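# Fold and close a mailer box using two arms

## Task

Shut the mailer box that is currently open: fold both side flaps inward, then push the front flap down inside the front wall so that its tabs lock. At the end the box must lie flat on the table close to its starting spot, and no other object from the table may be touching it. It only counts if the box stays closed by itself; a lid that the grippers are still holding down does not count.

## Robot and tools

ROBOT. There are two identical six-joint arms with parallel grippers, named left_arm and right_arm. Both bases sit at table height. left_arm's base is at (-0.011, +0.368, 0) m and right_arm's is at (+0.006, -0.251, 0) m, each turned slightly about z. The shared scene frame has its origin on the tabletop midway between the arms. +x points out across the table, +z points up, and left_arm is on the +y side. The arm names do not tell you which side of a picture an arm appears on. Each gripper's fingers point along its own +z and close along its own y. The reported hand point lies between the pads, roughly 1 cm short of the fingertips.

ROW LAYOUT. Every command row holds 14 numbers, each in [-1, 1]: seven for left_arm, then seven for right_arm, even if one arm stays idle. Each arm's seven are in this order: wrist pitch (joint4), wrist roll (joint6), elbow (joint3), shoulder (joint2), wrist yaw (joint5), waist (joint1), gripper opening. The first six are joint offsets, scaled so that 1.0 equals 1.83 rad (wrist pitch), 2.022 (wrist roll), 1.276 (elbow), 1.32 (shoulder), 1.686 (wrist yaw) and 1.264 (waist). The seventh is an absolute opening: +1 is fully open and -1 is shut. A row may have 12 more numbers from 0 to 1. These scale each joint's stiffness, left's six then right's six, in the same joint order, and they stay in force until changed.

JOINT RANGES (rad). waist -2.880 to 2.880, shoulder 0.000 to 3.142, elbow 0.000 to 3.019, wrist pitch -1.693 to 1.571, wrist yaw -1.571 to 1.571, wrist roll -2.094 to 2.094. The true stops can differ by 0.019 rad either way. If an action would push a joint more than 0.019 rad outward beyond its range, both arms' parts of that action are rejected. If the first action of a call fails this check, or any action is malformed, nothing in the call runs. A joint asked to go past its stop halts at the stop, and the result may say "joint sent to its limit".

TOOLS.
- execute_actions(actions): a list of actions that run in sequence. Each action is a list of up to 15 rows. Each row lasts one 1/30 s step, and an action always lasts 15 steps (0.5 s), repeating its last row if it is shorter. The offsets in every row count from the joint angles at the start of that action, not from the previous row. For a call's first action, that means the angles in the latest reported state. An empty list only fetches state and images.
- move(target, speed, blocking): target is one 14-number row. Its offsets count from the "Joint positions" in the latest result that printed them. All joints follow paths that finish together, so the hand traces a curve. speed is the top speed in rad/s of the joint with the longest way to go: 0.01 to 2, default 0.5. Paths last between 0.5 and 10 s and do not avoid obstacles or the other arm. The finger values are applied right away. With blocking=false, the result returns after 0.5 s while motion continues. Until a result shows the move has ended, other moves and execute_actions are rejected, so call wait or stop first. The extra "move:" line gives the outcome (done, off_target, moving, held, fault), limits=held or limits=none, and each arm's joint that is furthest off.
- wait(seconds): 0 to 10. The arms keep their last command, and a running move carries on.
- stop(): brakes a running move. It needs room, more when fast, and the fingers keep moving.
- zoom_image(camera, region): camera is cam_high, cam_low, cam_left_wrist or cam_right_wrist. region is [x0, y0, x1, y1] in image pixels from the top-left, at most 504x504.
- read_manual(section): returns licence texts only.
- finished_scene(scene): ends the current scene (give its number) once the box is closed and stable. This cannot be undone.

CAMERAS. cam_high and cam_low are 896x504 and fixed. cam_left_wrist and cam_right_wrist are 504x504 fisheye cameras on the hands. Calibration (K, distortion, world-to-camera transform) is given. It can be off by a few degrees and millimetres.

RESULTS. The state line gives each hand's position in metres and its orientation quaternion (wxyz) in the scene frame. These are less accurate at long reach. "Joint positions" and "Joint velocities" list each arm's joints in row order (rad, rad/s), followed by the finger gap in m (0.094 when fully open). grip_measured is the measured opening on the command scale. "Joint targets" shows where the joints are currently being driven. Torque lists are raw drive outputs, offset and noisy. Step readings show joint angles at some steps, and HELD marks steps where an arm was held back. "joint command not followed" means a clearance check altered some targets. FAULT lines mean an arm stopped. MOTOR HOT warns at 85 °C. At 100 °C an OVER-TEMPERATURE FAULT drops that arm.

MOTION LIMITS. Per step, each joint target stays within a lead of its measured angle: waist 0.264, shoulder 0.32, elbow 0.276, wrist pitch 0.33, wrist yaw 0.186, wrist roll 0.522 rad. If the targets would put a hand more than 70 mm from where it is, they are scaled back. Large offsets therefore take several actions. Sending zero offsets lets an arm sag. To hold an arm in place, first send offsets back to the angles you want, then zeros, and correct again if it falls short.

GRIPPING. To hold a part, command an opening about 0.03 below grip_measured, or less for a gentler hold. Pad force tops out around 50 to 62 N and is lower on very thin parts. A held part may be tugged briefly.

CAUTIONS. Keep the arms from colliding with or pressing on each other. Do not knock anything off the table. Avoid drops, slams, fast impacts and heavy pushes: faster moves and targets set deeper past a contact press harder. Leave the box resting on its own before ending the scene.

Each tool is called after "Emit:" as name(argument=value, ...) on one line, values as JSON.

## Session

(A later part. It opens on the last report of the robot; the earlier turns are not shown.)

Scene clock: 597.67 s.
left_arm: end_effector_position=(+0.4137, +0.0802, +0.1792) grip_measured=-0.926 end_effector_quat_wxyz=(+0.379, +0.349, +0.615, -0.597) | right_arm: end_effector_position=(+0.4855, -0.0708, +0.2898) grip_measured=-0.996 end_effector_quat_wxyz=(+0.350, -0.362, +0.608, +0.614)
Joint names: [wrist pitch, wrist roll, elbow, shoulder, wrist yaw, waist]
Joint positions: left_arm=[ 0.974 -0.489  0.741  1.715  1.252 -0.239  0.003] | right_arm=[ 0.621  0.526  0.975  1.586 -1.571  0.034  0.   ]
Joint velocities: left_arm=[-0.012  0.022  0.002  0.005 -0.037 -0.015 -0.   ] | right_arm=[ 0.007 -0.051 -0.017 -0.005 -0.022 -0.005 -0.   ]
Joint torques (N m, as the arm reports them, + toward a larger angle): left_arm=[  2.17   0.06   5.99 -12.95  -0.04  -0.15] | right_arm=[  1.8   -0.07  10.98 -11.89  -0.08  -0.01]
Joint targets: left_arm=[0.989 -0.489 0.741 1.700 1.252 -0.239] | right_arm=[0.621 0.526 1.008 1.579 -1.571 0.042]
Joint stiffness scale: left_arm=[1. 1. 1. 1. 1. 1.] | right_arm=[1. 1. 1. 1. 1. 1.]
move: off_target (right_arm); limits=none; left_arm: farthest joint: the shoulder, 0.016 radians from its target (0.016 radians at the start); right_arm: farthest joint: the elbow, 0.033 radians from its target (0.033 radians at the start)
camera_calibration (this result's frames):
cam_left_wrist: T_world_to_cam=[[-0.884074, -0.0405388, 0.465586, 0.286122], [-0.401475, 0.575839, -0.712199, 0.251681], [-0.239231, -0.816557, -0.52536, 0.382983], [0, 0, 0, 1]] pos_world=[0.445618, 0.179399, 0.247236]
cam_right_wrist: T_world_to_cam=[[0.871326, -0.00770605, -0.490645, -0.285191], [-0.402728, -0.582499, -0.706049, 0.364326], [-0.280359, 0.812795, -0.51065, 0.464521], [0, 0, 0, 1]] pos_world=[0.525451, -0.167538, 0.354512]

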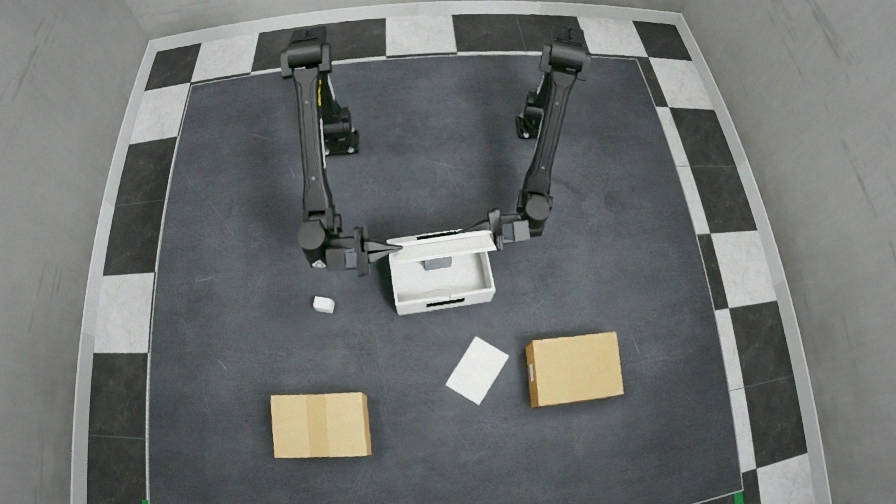

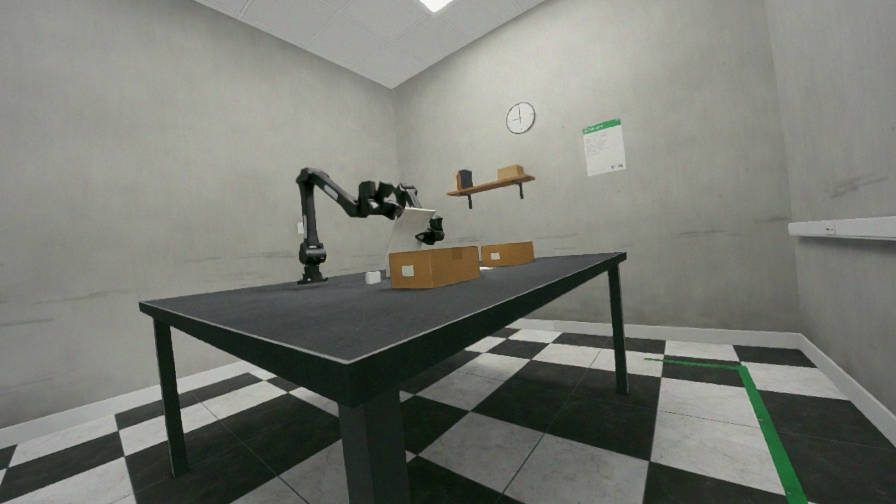

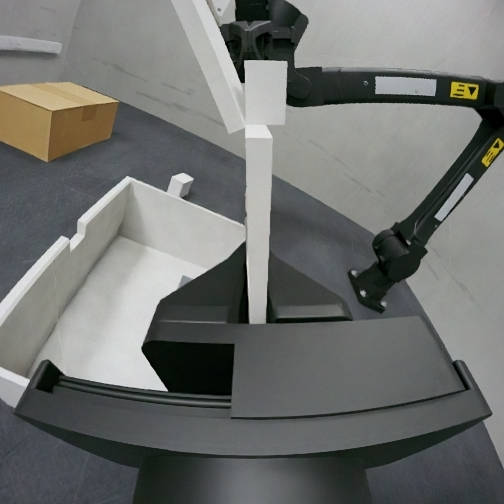

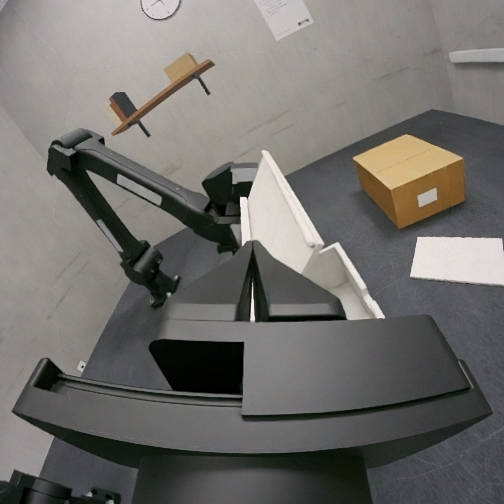

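Go to P1, then P2.

Emit:
move(target=[0.008,0,0,-0.012,0,0,-0.94,0.038,0,0.062,0.092,0.004,0.02,-1], speed=0.08)

Emit:
move(target=[0.008,0,0,-0.012,0,0,-0.94,0.066,0,-0.028,0.058,0,0,-1], speed=0.08)

Scene clock: 605.87 s.
left_arm: end_effector_position=(+0.4139, +0.0803, +0.1792) grip_measured=-0.926 end_effector_quat_wxyz=(+0.378, +0.348, +0.615, -0.597) | right_arm: end_effector_position=(+0.5094, -0.0665, +0.2591) grip_measured=-0.996 end_effector_quat_wxyz=(+0.345, -0.359, +0.609, +0.617)
Joint names: [wrist pitch, wrist roll, elbow, shoulder, wrist yaw, waist]
Joint positions: left_arm=[ 0.974 -0.491  0.741  1.715  1.25  -0.239  0.003] | right_arm=[ 0.673  0.526  1.017  1.692 -1.568  0.042  0.   ]
Joint velocities: left_arm=[-0.012  0.007 -0.007 -0.005 -0.007 -0.005  0.   ] | right_arm=[-0.002 -0.051 -0.022  0.015  0.007 -0.005 -0.001]
Joint torques (N m, as the arm reports them, + toward a larger angle): left_arm=[  2.19   0.08   5.99 -12.99   0.02  -0.15] | right_arm=[  2.68  -0.06  10.92 -11.82   0.06   0.89]
Joint targets: left_arm=[0.989 -0.489 0.741 1.700 1.252 -0.239] | right_arm=[0.690 0.526 1.054 1.707 -1.564 0.060]
Joint stiffness scale: left_arm=[1. 1. 1. 1. 1. 1.] | right_arm=[1. 1. 1. 1. 1. 1.]
move: off_target (right_arm); limits=none; left_arm: farthest joint: the shoulder, 0.016 radians from its target (0.016 radians at the start); right_arm: farthest joint: the elbow, 0.037 radians from its target (0.079 radians at the start)
camera_calibration (this result's frames):
cam_left_wrist: T_world_to_cam=[[-0.88296, -0.0414982, 0.46761, 0.285549], [-0.403761, 0.575299, -0.711343, 0.25259], [-0.239496, -0.81689, -0.524721, 0.38306], [0, 0, 0, 1]] pos_world=[0.445856, 0.179453, 0.247152]
cam_right_wrist: T_world_to_cam=[[0.864918, -0.00354229, -0.5019, -0.31462], [-0.408955, -0.584712, -0.70062, 0.356388], [-0.290985, 0.811233, -0.507177, 0.456424], [0, 0, 0, 1]] pos_world=[0.55068, -0.162996, 0.323273]

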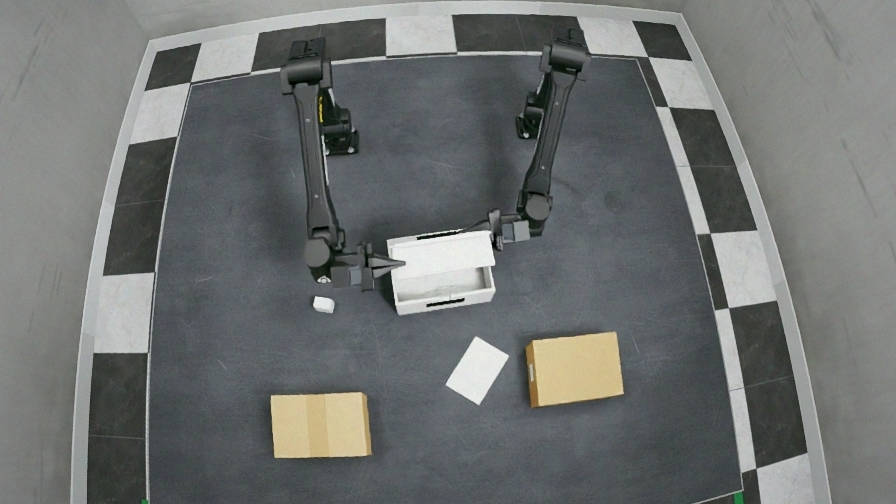

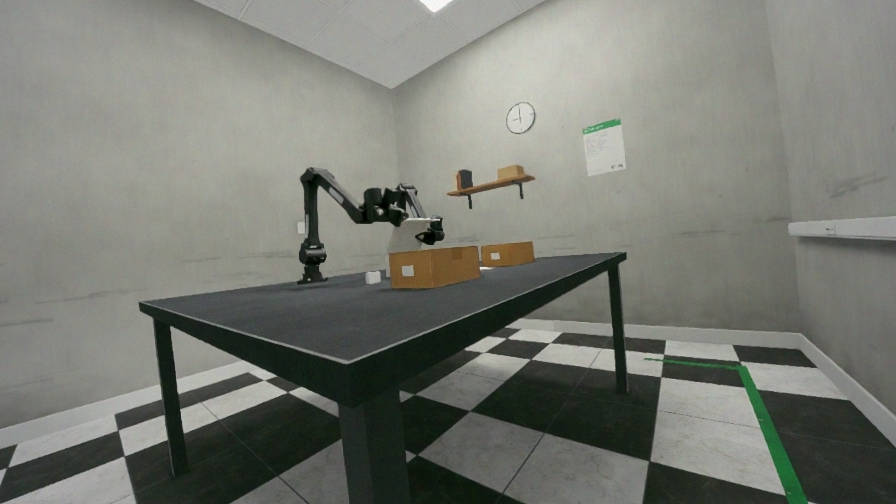

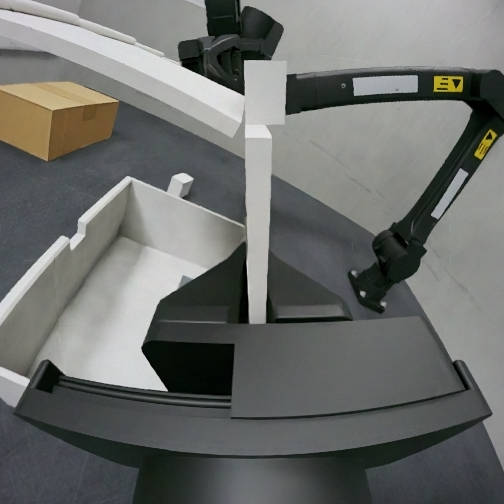

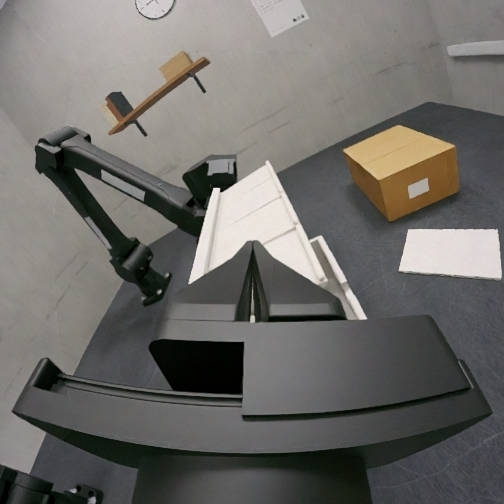

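Scene clock: 607.70 s.
left_arm: end_effector_position=(+0.4140, +0.0803, +0.1792) grip_measured=-0.926 end_effector_quat_wxyz=(+0.378, +0.348, +0.616, -0.597) | right_arm: end_effector_position=(+0.5078, -0.0665, +0.2257) grip_measured=-0.996 end_effector_quat_wxyz=(+0.348, -0.363, +0.607, +0.616)
Joint names: [wrist pitch, wrist roll, elbow, shoulder, wrist yaw, waist]
Joint positions: left_arm=[ 0.974 -0.492  0.741  1.715  1.25  -0.239  0.003] | right_arm=[ 0.777  0.526  0.984  1.752 -1.568  0.042  0.   ]
Joint velocities: left_arm=[-0.022  0.007 -0.017 -0.005  0.051 -0.015 -0.001] | right_arm=[ 0.012 -0.007  0.007 -0.015 -0.022 -0.015 -0.001]
Joint torques (N m, as the arm reports them, + toward a larger angle): left_arm=[  2.2    0.06   5.98 -12.9   -0.02  -0.07] | right_arm=[  2.54   0.     7.26 -12.02  -0.07  -0.48]
Joint targets: left_arm=[0.989 -0.491 0.741 1.700 1.250 -0.239] | right_arm=[0.793 0.526 0.981 1.769 -1.568 0.042]
Joint stiffness scale: left_arm=[1. 1. 1. 1. 1. 1.] | right_arm=[1. 1. 1. 1. 1. 1.]
move: done; limits=none; left_arm: farthest joint: the shoulder, 0.016 radians from its target (0.016 radians at the start); right_arm: farthest joint: the wrist pitch, 0.017 radians from its target (0.121 radians at the start)
camera_calibration (this result's frames):
cam_left_wrist: T_world_to_cam=[[-0.882588, -0.0418173, 0.468284, 0.285358], [-0.404522, 0.575118, -0.711057, 0.252893], [-0.239584, -0.817001, -0.524508, 0.383086], [0, 0, 0, 1]] pos_world=[0.445936, 0.179471, 0.247124]
cam_right_wrist: T_world_to_cam=[[0.870416, -0.00339622, -0.492306, -0.33497], [-0.401181, -0.584506, -0.705271, 0.329486], [-0.28536, 0.811383, -0.510125, 0.436915], [0, 0, 0, 1]] pos_world=[0.548425, -0.163056, 0.290351]

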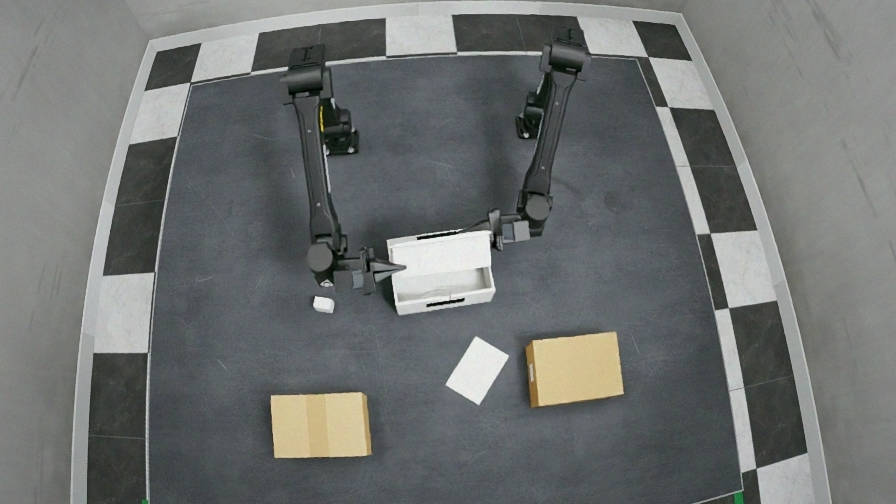

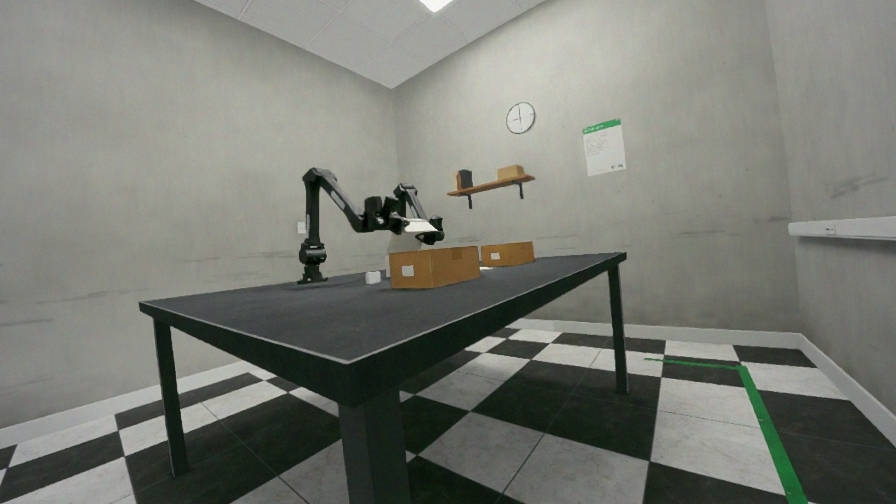

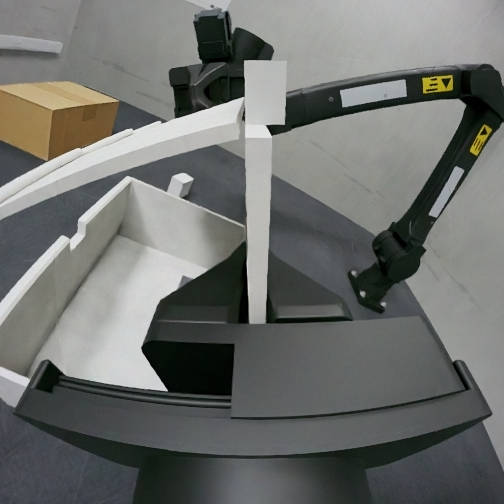

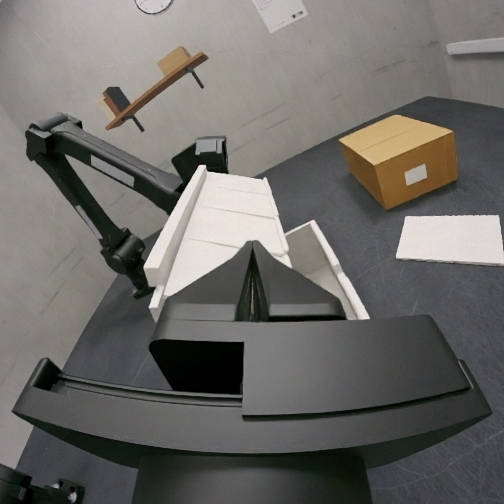

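Emit:
move(target=[0.008,0,0,-0.012,0,0,-0.94,0.054,0,-0.058,0.022,0,0,-1], speed=0.07)

Scene clock: 618.27 s.
left_arm: end_effector_position=(+0.4140, +0.0803, +0.1792) grip_measured=-0.927 end_effector_quat_wxyz=(+0.378, +0.348, +0.616, -0.597) | right_arm: end_effector_position=(+0.4893, -0.0670, +0.2006) grip_measured=-0.996 end_effector_quat_wxyz=(+0.347, -0.361, +0.608, +0.616)
Joint names: [wrist pitch, wrist roll, elbow, shoulder, wrist yaw, waist]
Joint positions: left_arm=[ 0.974 -0.492  0.741  1.715  1.25  -0.239  0.003] | right_arm=[ 0.858  0.526  0.913  1.767 -1.568  0.042  0.   ]
Joint velocities: left_arm=[-0.007 -0.007  0.007 -0.015 -0.051 -0.005 -0.001] | right_arm=[-0.002  0.007  0.007  0.005 -0.081 -0.005  0.002]
Joint torques (N m, as the arm reports them, + toward a larger angle): left_arm=[  2.2    0.07   6.   -12.8   -0.03  -0.14] | right_arm=[  2.59  -0.08   6.73 -11.6   -0.09  -0.62]
Joint targets: left_arm=[0.989 -0.492 0.741 1.700 1.250 -0.239] | right_arm=[0.876 0.526 0.910 1.781 -1.568 0.042]
Joint stiffness scale: left_arm=[1. 1. 1. 1. 1. 1.] | right_arm=[1. 1. 1. 1. 1. 1.]
move: done; limits=none; left_arm: farthest joint: the shoulder, 0.016 radians from its target (0.016 radians at the start); right_arm: farthest joint: the wrist pitch, 0.018 radians from its target (0.099 radians at the start)
camera_calibration (this result's frames):
cam_left_wrist: T_world_to_cam=[[-0.882588, -0.0418173, 0.468284, 0.285358], [-0.404522, 0.575118, -0.711057, 0.252893], [-0.239584, -0.817001, -0.524508, 0.383086], [0, 0, 0, 1]] pos_world=[0.445936, 0.179471, 0.247124]
cam_right_wrist: T_world_to_cam=[[0.867965, -0.00346135, -0.496614, -0.329136], [-0.404672, -0.584598, -0.703197, 0.30536], [-0.287886, 0.811315, -0.508811, 0.420199], [0, 0, 0, 1]] pos_world=[0.530218, -0.16354, 0.265077]

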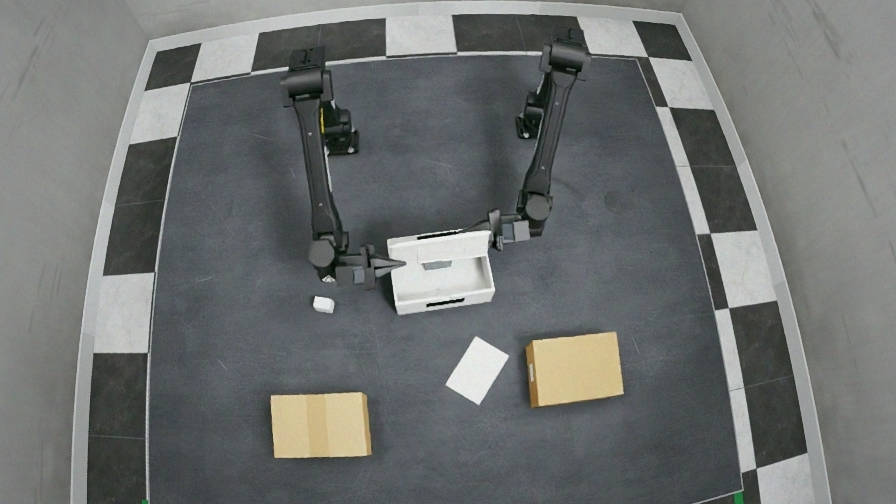

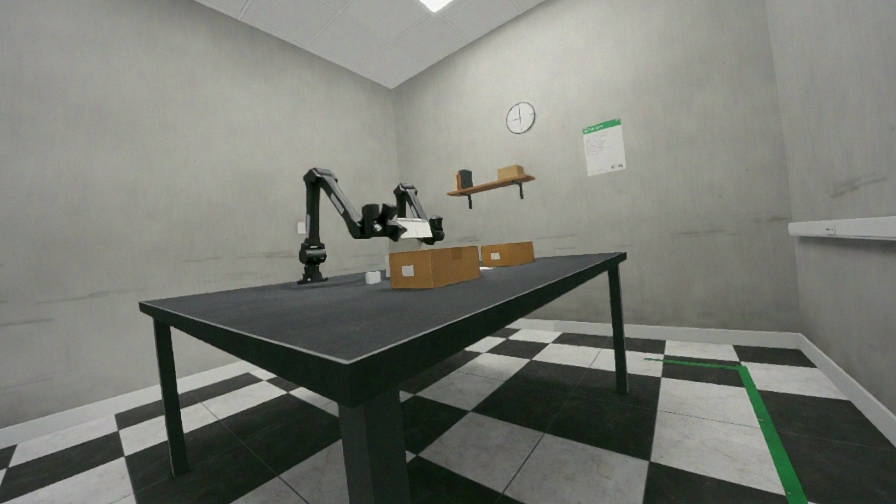

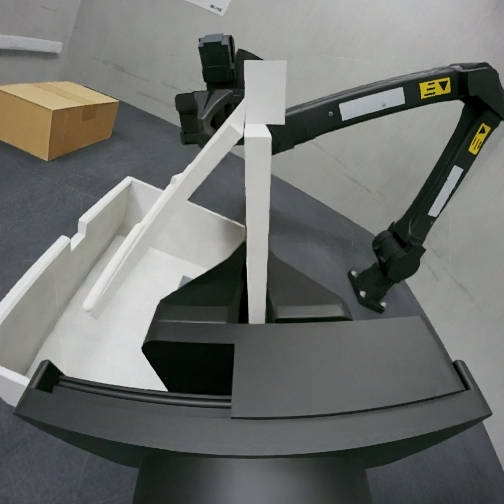

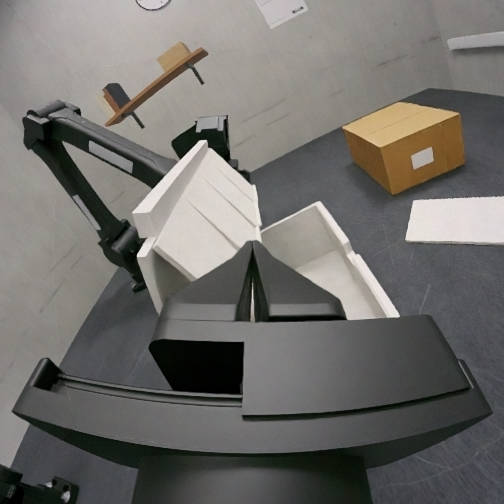

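Emit:
move(target=[0.008,0,0,-0.012,0,0,-0.94,-0.04,0,0.155,0.085,0,0,-1], speed=0.15)

Scene clock: 631.93 s.
left_arm: end_effector_position=(+0.4140, +0.0803, +0.1792) grip_measured=-0.927 end_effector_quat_wxyz=(+0.378, +0.348, +0.616, -0.597) | right_arm: end_effector_position=(+0.5418, -0.0656, +0.2017) grip_measured=-0.996 end_effector_quat_wxyz=(+0.347, -0.362, +0.608, +0.616)
Joint names: [wrist pitch, wrist roll, elbow, shoulder, wrist yaw, waist]
Joint positions: left_arm=[ 0.974 -0.492  0.741  1.715  1.25  -0.239  0.003] | right_arm=[ 0.796  0.526  1.075  1.866 -1.568  0.042  0.   ]
Joint velocities: left_arm=[-0.017  0.037  0.007 -0.005  0.037 -0.005  0.   ] | right_arm=[-0.032  0.037  0.012 -0.005 -0.022 -0.005  0.001]
Joint torques (N m, as the arm reports them, + toward a larger angle): left_arm=[  2.19   0.07   6.   -12.93  -0.03  -0.07] | right_arm=[  1.41  -0.06  10.2  -13.16  -0.11  -0.63]
Joint targets: left_arm=[0.989 -0.492 0.741 1.700 1.250 -0.239] | right_arm=[0.785 0.526 1.110 1.879 -1.568 0.042]
Joint stiffness scale: left_arm=[1. 1. 1. 1. 1. 1.] | right_arm=[1. 1. 1. 1. 1. 1.]
move: off_target (right_arm); limits=none; left_arm: farthest joint: the shoulder, 0.016 radians from its target (0.016 radians at the start); right_arm: farthest joint: the elbow, 0.036 radians from its target (0.198 radians at the start)
camera_calibration (this result's frames):
cam_left_wrist: T_world_to_cam=[[-0.882588, -0.0418173, 0.468284, 0.285358], [-0.404522, 0.575118, -0.711057, 0.252893], [-0.239584, -0.817001, -0.524508, 0.383086], [0, 0, 0, 1]] pos_world=[0.445936, 0.179471, 0.247124]
cam_right_wrist: T_world_to_cam=[[0.868721, -0.00344125, -0.49529, -0.374818], [-0.403599, -0.58457, -0.703837, 0.327691], [-0.287109, 0.811336, -0.509217, 0.434366], [0, 0, 0, 1]] pos_world=[0.582578, -0.162149, 0.266184]

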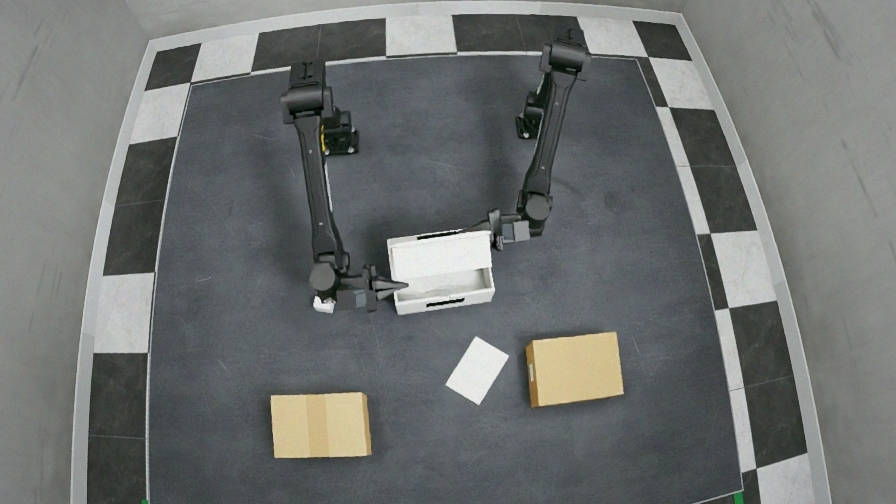

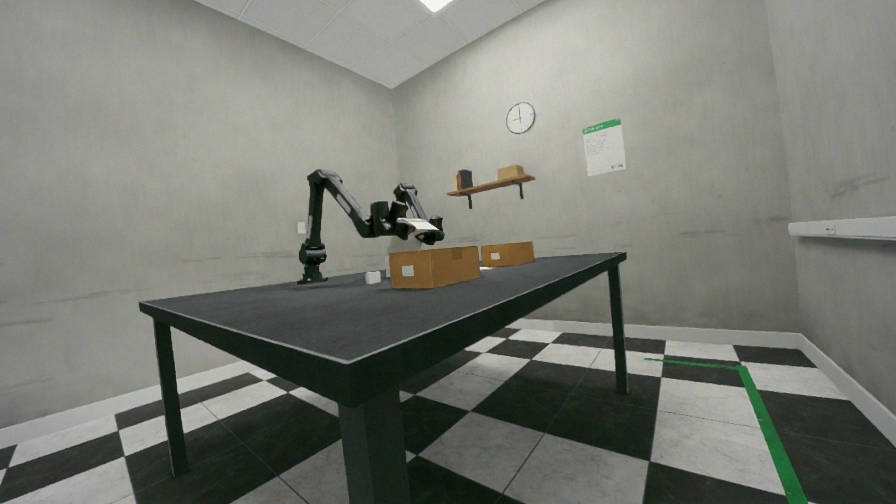

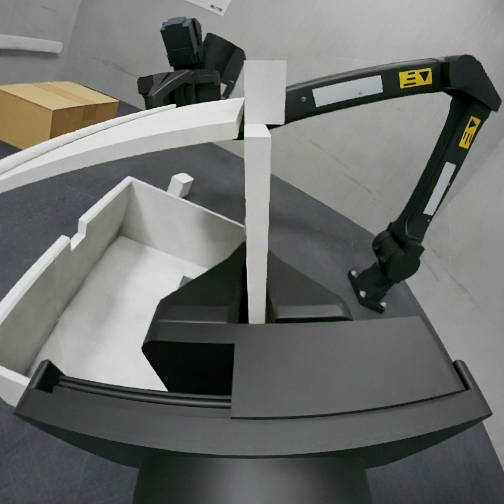

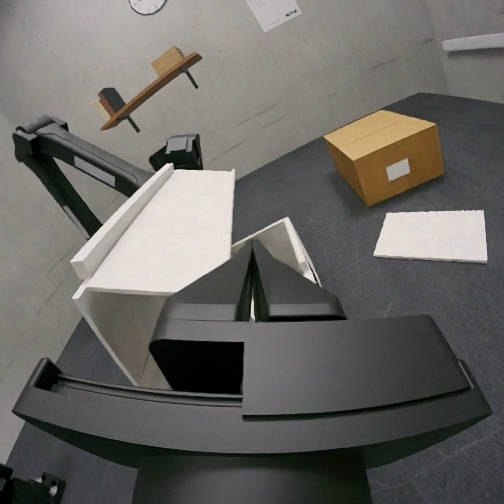

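Emit:
move(target=[0.008,0,0,-0.012,0,0,-0.55,0,0,0.027,0.008,0,0,-1])

Emit:
move(target=[0.016,0,-0.03,-0.035,0.058,0.082,-0.55,0,0,0.027,0.008,0,0,-1], speed=0.12)

Scene clock: 648.37 s.
left_arm: end_effector_position=(+0.4134, +0.0804, +0.1786) grip_measured=-0.552 end_effector_quat_wxyz=(+0.377, +0.347, +0.616, -0.598) | right_arm: end_effector_position=(+0.5418, -0.0656, +0.2017) grip_measured=-0.996 end_effector_quat_wxyz=(+0.347, -0.362, +0.608, +0.616)
Joint names: [wrist pitch, wrist roll, elbow, shoulder, wrist yaw, waist]
Joint positions: left_arm=[ 0.974 -0.492  0.739  1.715  1.25  -0.239  0.021] | right_arm=[ 0.796  0.526  1.075  1.866 -1.568  0.042  0.   ]
Joint velocities: left_arm=[-0.002  0.037  0.002 -0.005  0.022 -0.005 -0.001] | right_arm=[-0.012 -0.11   0.007  0.005 -0.037 -0.015 -0.001]
Joint torques (N m, as the arm reports them, + toward a larger angle): left_arm=[  2.18   0.06   6.11 -12.95  -0.02  -0.14] | right_arm=[  1.88  -0.07  10.19 -13.47  -0.15   0.24]
Joint targets: left_arm=[0.989 -0.492 0.741 1.700 1.250 -0.239] | right_arm=[0.796 0.526 1.110 1.877 -1.568 0.042]
Joint stiffness scale: left_arm=[1. 1. 1. 1. 1. 1.] | right_arm=[1. 1. 1. 1. 1. 1.]
move: off_target (right_arm); limits=none; left_arm: farthest joint: the shoulder, 0.016 radians from its target (0.016 radians at the start); right_arm: farthest joint: the elbow, 0.034 radians from its target (0.034 radians at the start)
camera_calibration (this result's frames):
cam_left_wrist: T_world_to_cam=[[-0.881726, -0.0420568, 0.469884, 0.284534], [-0.405828, 0.57548, -0.710018, 0.252425], [-0.240548, -0.816733, -0.524484, 0.383108], [0, 0, 0, 1]] pos_world=[0.445478, 0.179598, 0.246463]
cam_right_wrist: T_world_to_cam=[[0.868721, -0.00344125, -0.49529, -0.374818], [-0.403599, -0.58457, -0.703837, 0.327691], [-0.287109, 0.811336, -0.509217, 0.434366], [0, 0, 0, 1]] pos_world=[0.582578, -0.162149, 0.266184]

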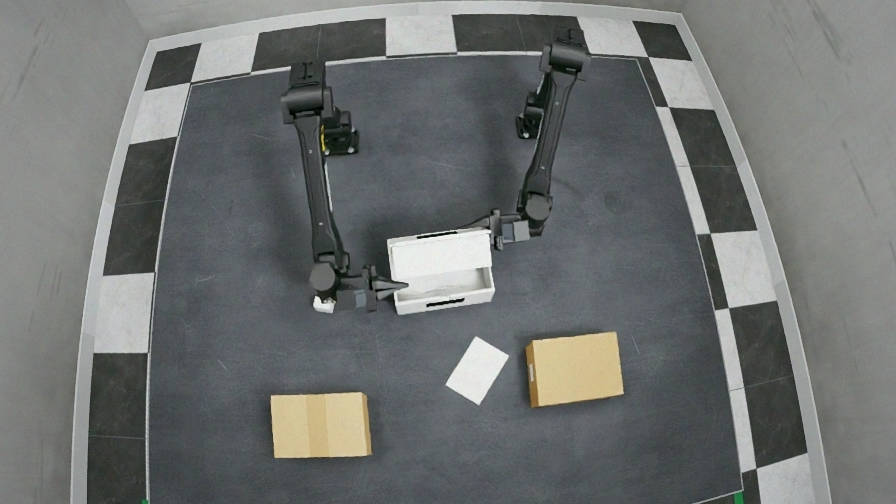

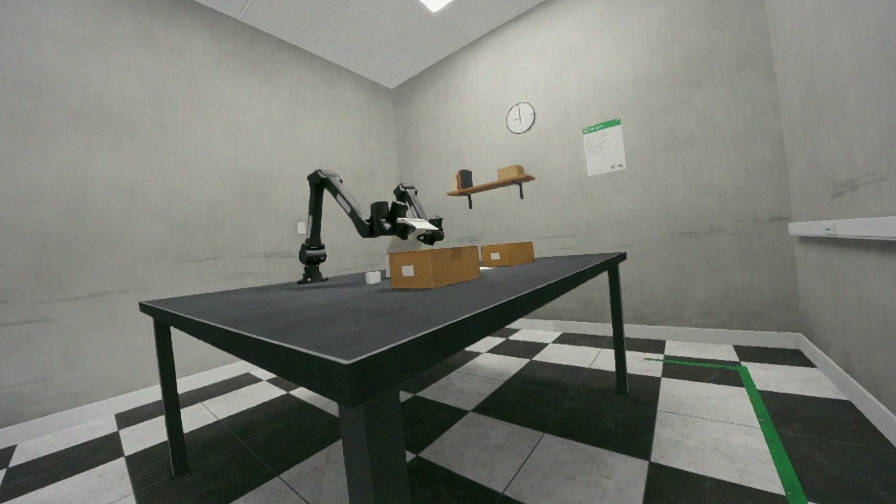

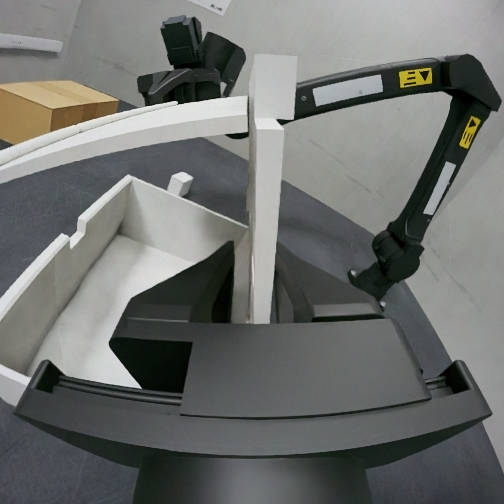

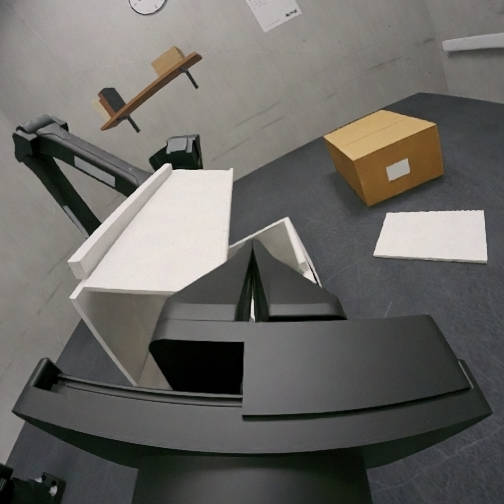

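Scene clock: 649.57 s.
left_arm: end_effector_position=(+0.4106, +0.1249, +0.1751) grip_measured=-0.552 end_effector_quat_wxyz=(+0.377, +0.343, +0.619, -0.597) | right_arm: end_effector_position=(+0.5418, -0.0656, +0.2017) grip_measured=-0.996 end_effector_quat_wxyz=(+0.347, -0.362, +0.608, +0.616)
Joint names: [wrist pitch, wrist roll, elbow, shoulder, wrist yaw, waist]
Joint positions: left_arm=[ 0.987 -0.492  0.699  1.697  1.343 -0.139  0.021] | right_arm=[ 0.796  0.526  1.075  1.866 -1.568  0.042  0.   ]
Joint velocities: left_arm=[ 0.002  0.022 -0.007 -0.005 -0.007 -0.005 -0.002] | right_arm=[-0.012  0.051  0.002  0.005  0.022 -0.005 -0.   ]
Joint torques (N m, as the arm reports them, + toward a larger angle): left_arm=[  2.16   0.06   5.95 -13.4    0.17   0.17] | right_arm=[  1.95  -0.06  10.17 -13.59  -0.09   0.21]
Joint targets: left_arm=[1.003 -0.492 0.701 1.670 1.348 -0.135] | right_arm=[0.796 0.526 1.110 1.877 -1.568 0.042]
Joint stiffness scale: left_arm=[1. 1. 1. 1. 1. 1.] | right_arm=[1. 1. 1. 1. 1. 1.]
move: off_target (left_arm, right_arm); limits=none; left_arm: farthest joint: the shoulder, 0.029 radians from its target (0.047 radians at the start); right_arm: farthest joint: the elbow, 0.034 radians from its target (0.034 radians at the start)
camera_calibration (this result's frames):
cam_left_wrist: T_world_to_cam=[[-0.877299, -0.048721, 0.477464, 0.283306], [-0.415923, 0.573591, -0.705692, 0.226875], [-0.239487, -0.817692, -0.523475, 0.416436], [0, 0, 0, 1]] pos_world=[0.442638, 0.224186, 0.24283]
cam_right_wrist: T_world_to_cam=[[0.868721, -0.00344125, -0.49529, -0.374818], [-0.403599, -0.58457, -0.703837, 0.327691], [-0.287109, 0.811336, -0.509217, 0.434366], [0, 0, 0, 1]] pos_world=[0.582578, -0.162149, 0.266184]

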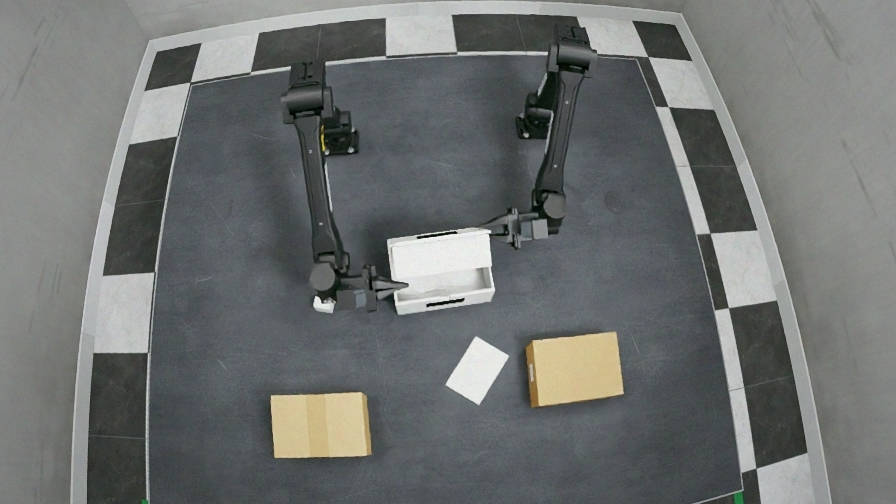

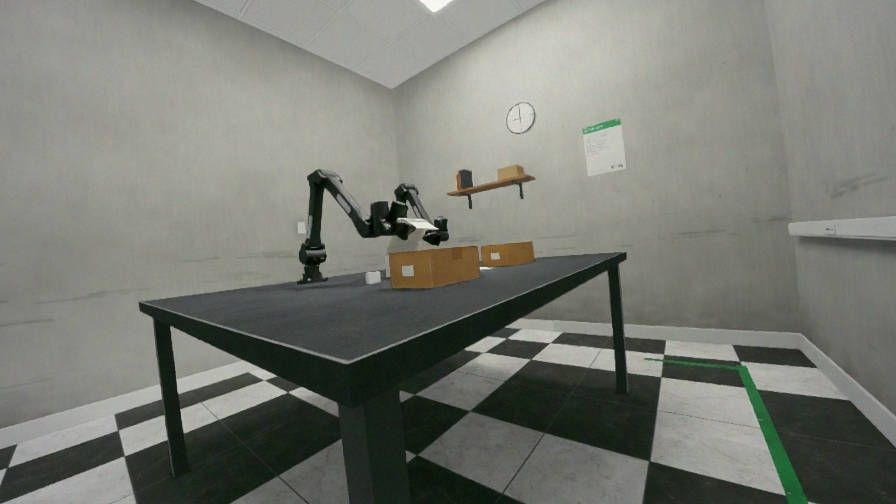

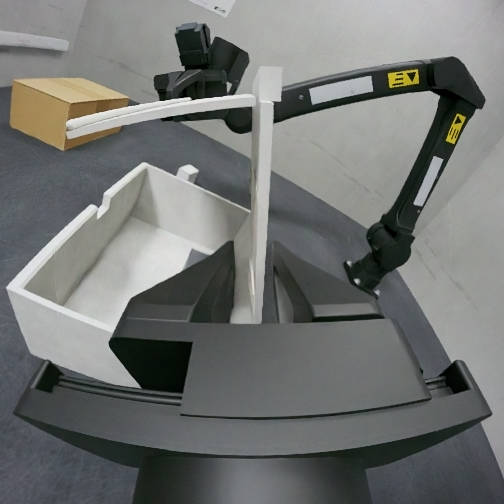

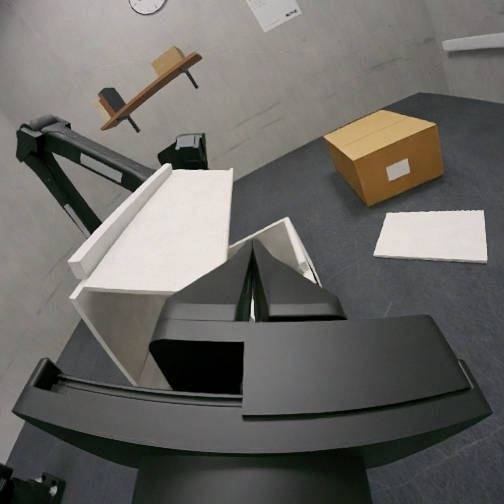

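Emit:
move(target=[0.046,-0.262,0.1,0.128,0,0.012,-0.72,0.005,0,0.162,0.146,0,0,-1], speed=0.22)

Scene clock: 672.00 s.
left_arm: end_effector_position=(+0.4466, +0.1215, +0.1450) grip_measured=-0.718 end_effector_quat_wxyz=(+0.219, +0.177, +0.684, -0.673) | right_arm: end_effector_position=(+0.5975, -0.0641, +0.1620) grip_measured=-0.996 end_effector_quat_wxyz=(+0.344, -0.359, +0.609, +0.618)
Joint names: [wrist pitch, wrist roll, elbow, shoulder, wrist yaw, waist]
Joint positions: left_arm=[ 1.056 -1.007  0.793  1.845  1.343 -0.133  0.013] | right_arm=[ 0.796  0.526  1.245  2.045 -1.568  0.042  0.   ]
Joint velocities: left_arm=[-0.012  0.007  0.007 -0.005  0.066 -0.005  0.001] | right_arm=[ 0.012  0.051  0.022 -0.005  0.022  0.005 -0.001]
Joint torques (N m, as the arm reports them, + toward a larger angle): left_arm=[  2.21  -0.05   8.3  -11.24  -0.04   0.68] | right_arm=[  2.32  -0.04  10.27 -15.29  -0.11  -0.53]
Joint targets: left_arm=[1.072 -1.022 0.827 1.866 1.343 -0.123] | right_arm=[0.805 0.526 1.282 2.059 -1.568 0.042]
Joint stiffness scale: left_arm=[1. 1. 1. 1. 1. 1.] | right_arm=[1. 1. 1. 1. 1. 1.]
move: off_target (left_arm, right_arm); limits=none; left_arm: farthest joint: the elbow, 0.034 radians from its target (0.127 radians at the start); right_arm: farthest joint: the elbow, 0.036 radians from its target (0.207 radians at the start)
camera_calibration (this result's frames):
cam_left_wrist: T_world_to_cam=[[-0.540577, -0.0308765, 0.840728, 0.123803], [-0.711066, 0.550852, -0.436975, 0.318151], [-0.449625, -0.834031, -0.319733, 0.472862], [0, 0, 0, 1]] pos_world=[0.505762, 0.22295, 0.186129]
cam_right_wrist: T_world_to_cam=[[0.864344, -0.00355756, -0.502889, -0.43904], [-0.409756, -0.584733, -0.700134, 0.326216], [-0.291565, 0.811218, -0.506868, 0.431253], [0, 0, 0, 1]] pos_world=[0.638888, -0.160652, 0.226195]

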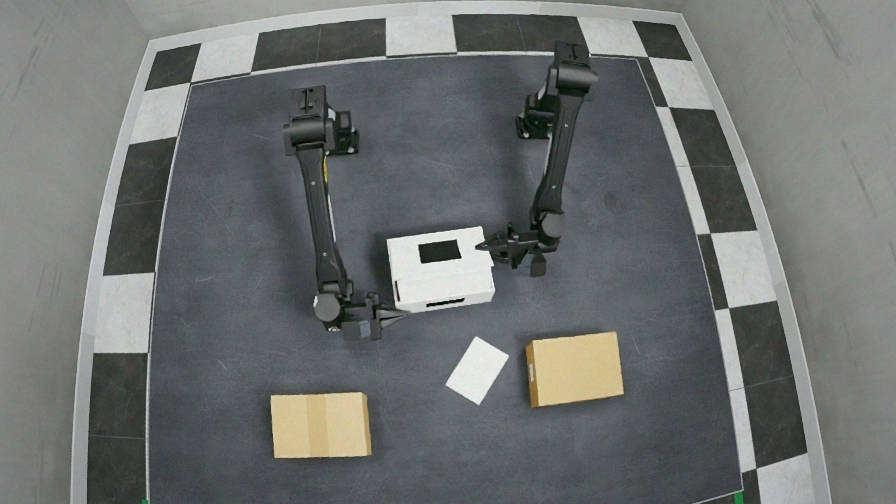

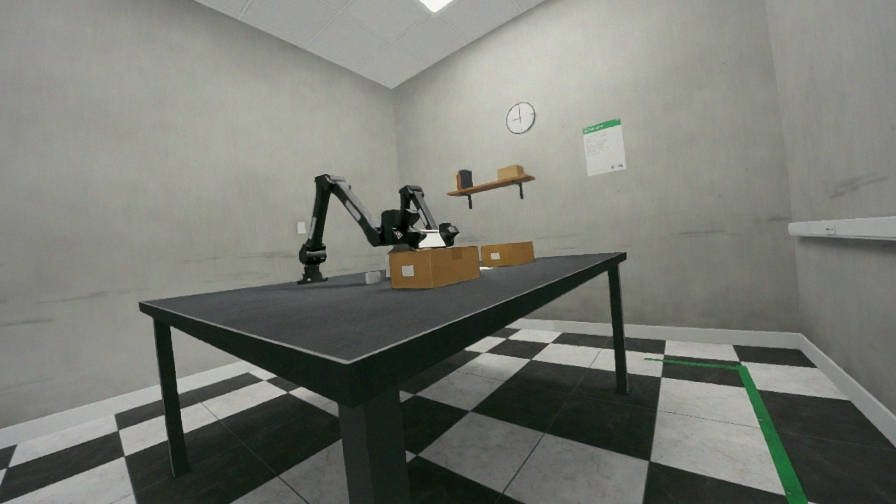

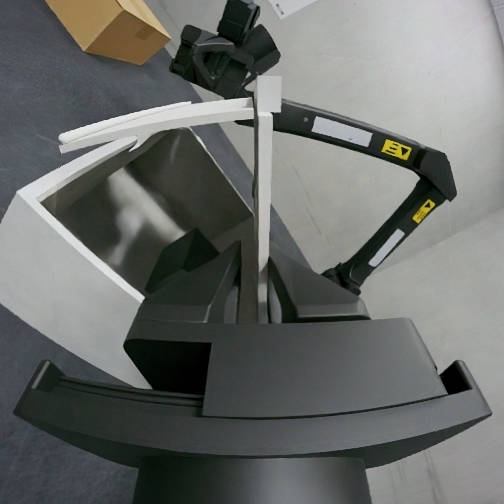

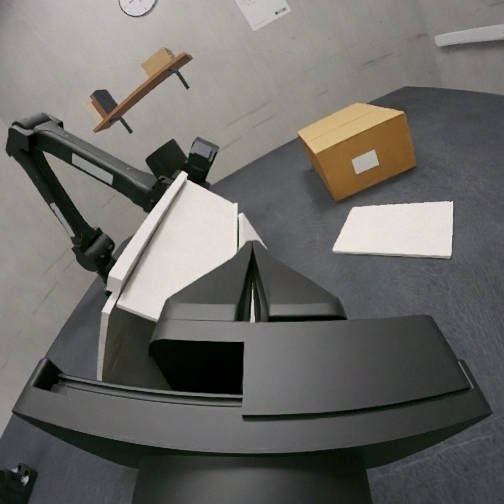

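Emit:
move(target=[0.008,-0.006,0.026,0.014,0,0,-0.9,0.072,-0.2,-0.135,-0.052,0,0,-1], speed=0.2)

Scene clock: 683.37 s.
left_arm: end_effector_position=(+0.4465, +0.1215, +0.1450) grip_measured=-0.896 end_effector_quat_wxyz=(+0.216, +0.174, +0.685, -0.673) | right_arm: end_effector_position=(+0.5467, -0.0655, +0.1448) grip_measured=-0.996 end_effector_quat_wxyz=(+0.457, -0.470, +0.528, +0.539)
Joint names: [wrist pitch, wrist roll, elbow, shoulder, wrist yaw, waist]
Joint positions: left_arm=[ 1.056 -1.014  0.793  1.845  1.344 -0.133  0.005] | right_arm=[ 0.91   0.133  1.074  1.99  -1.568  0.042  0.   ]
Joint velocities: left_arm=[-0.002 -0.037  0.002  0.005 -0.022  0.005  0.   ] | right_arm=[-0.007 -0.051  0.007  0.015 -0.007  0.005  0.   ]
Joint torques (N m, as the arm reports them, + toward a larger angle): left_arm=[  2.17   0.06   8.24 -11.31  -0.04  -0.12] | right_arm=[  2.62  -0.13   6.34 -15.99  -0.11  -0.48]
Joint targets: left_arm=[1.071 -1.019 0.826 1.864 1.343 -0.133] | right_arm=[0.928 0.121 1.073 1.976 -1.568 0.042]
Joint stiffness scale: left_arm=[1. 1. 1. 1. 1. 1.] | right_arm=[1. 1. 1. 1. 1. 1.]
move: off_target (left_arm); limits=none; left_arm: farthest joint: the elbow, 0.034 radians from its target (0.034 radians at the start); right_arm: farthest joint: the wrist pitch, 0.018 radians from its target (0.132 radians at the start)
camera_calibration (this result's frames):
cam_left_wrist: T_world_to_cam=[[-0.534171, -0.0302695, 0.844834, 0.120238], [-0.71416, 0.550923, -0.43181, 0.31873], [-0.452368, -0.834007, -0.315905, 0.473495], [0, 0, 0, 1]] pos_world=[0.506046, 0.222942, 0.185629]
cam_right_wrist: T_world_to_cam=[[0.990603, -0.000533991, -0.13677, -0.525596], [-0.111952, -0.577616, -0.808596, 0.145933], [-0.0785688, 0.816309, -0.572247, 0.302176], [0, 0, 0, 1]] pos_world=[0.560736, -0.162656, 0.219034]

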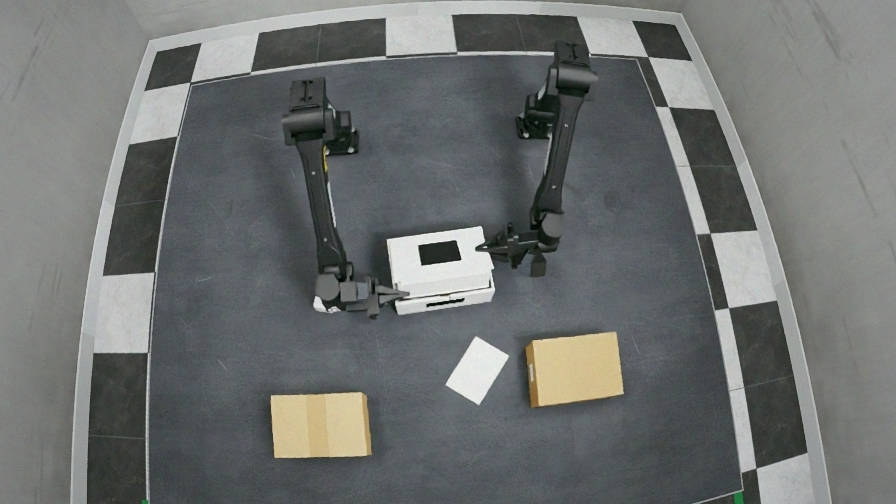

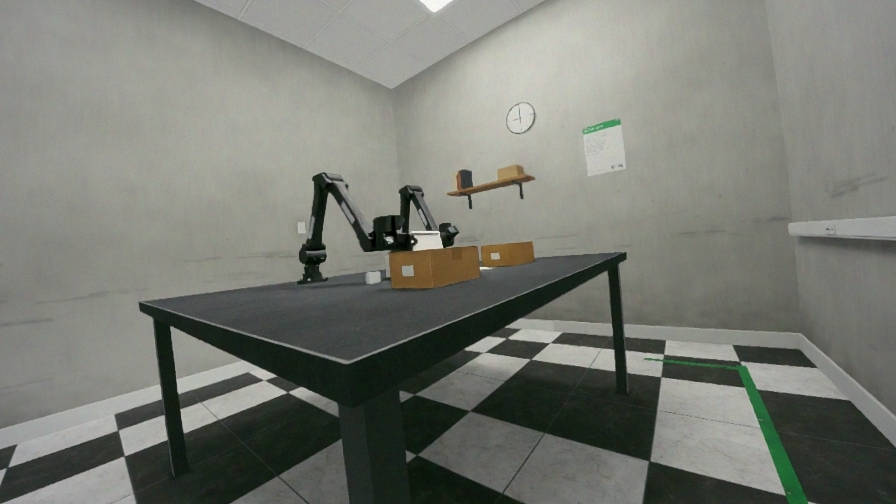

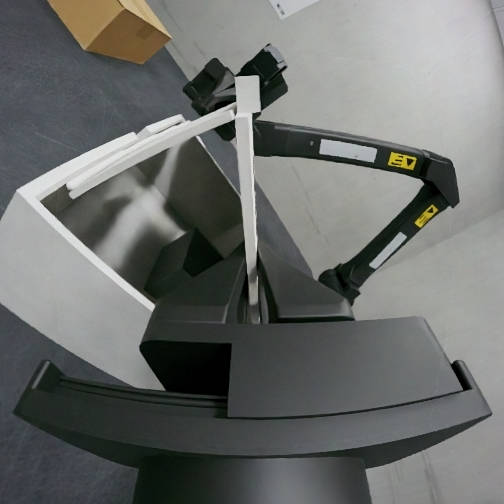

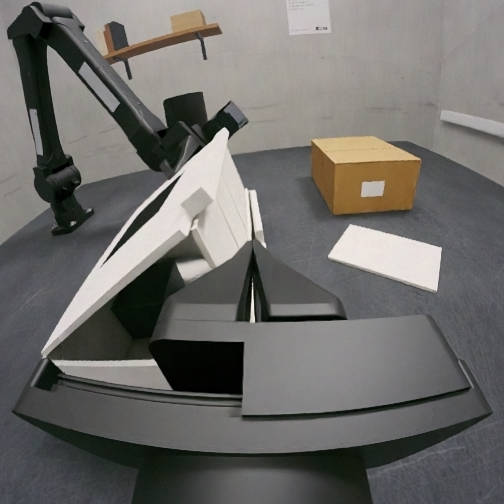

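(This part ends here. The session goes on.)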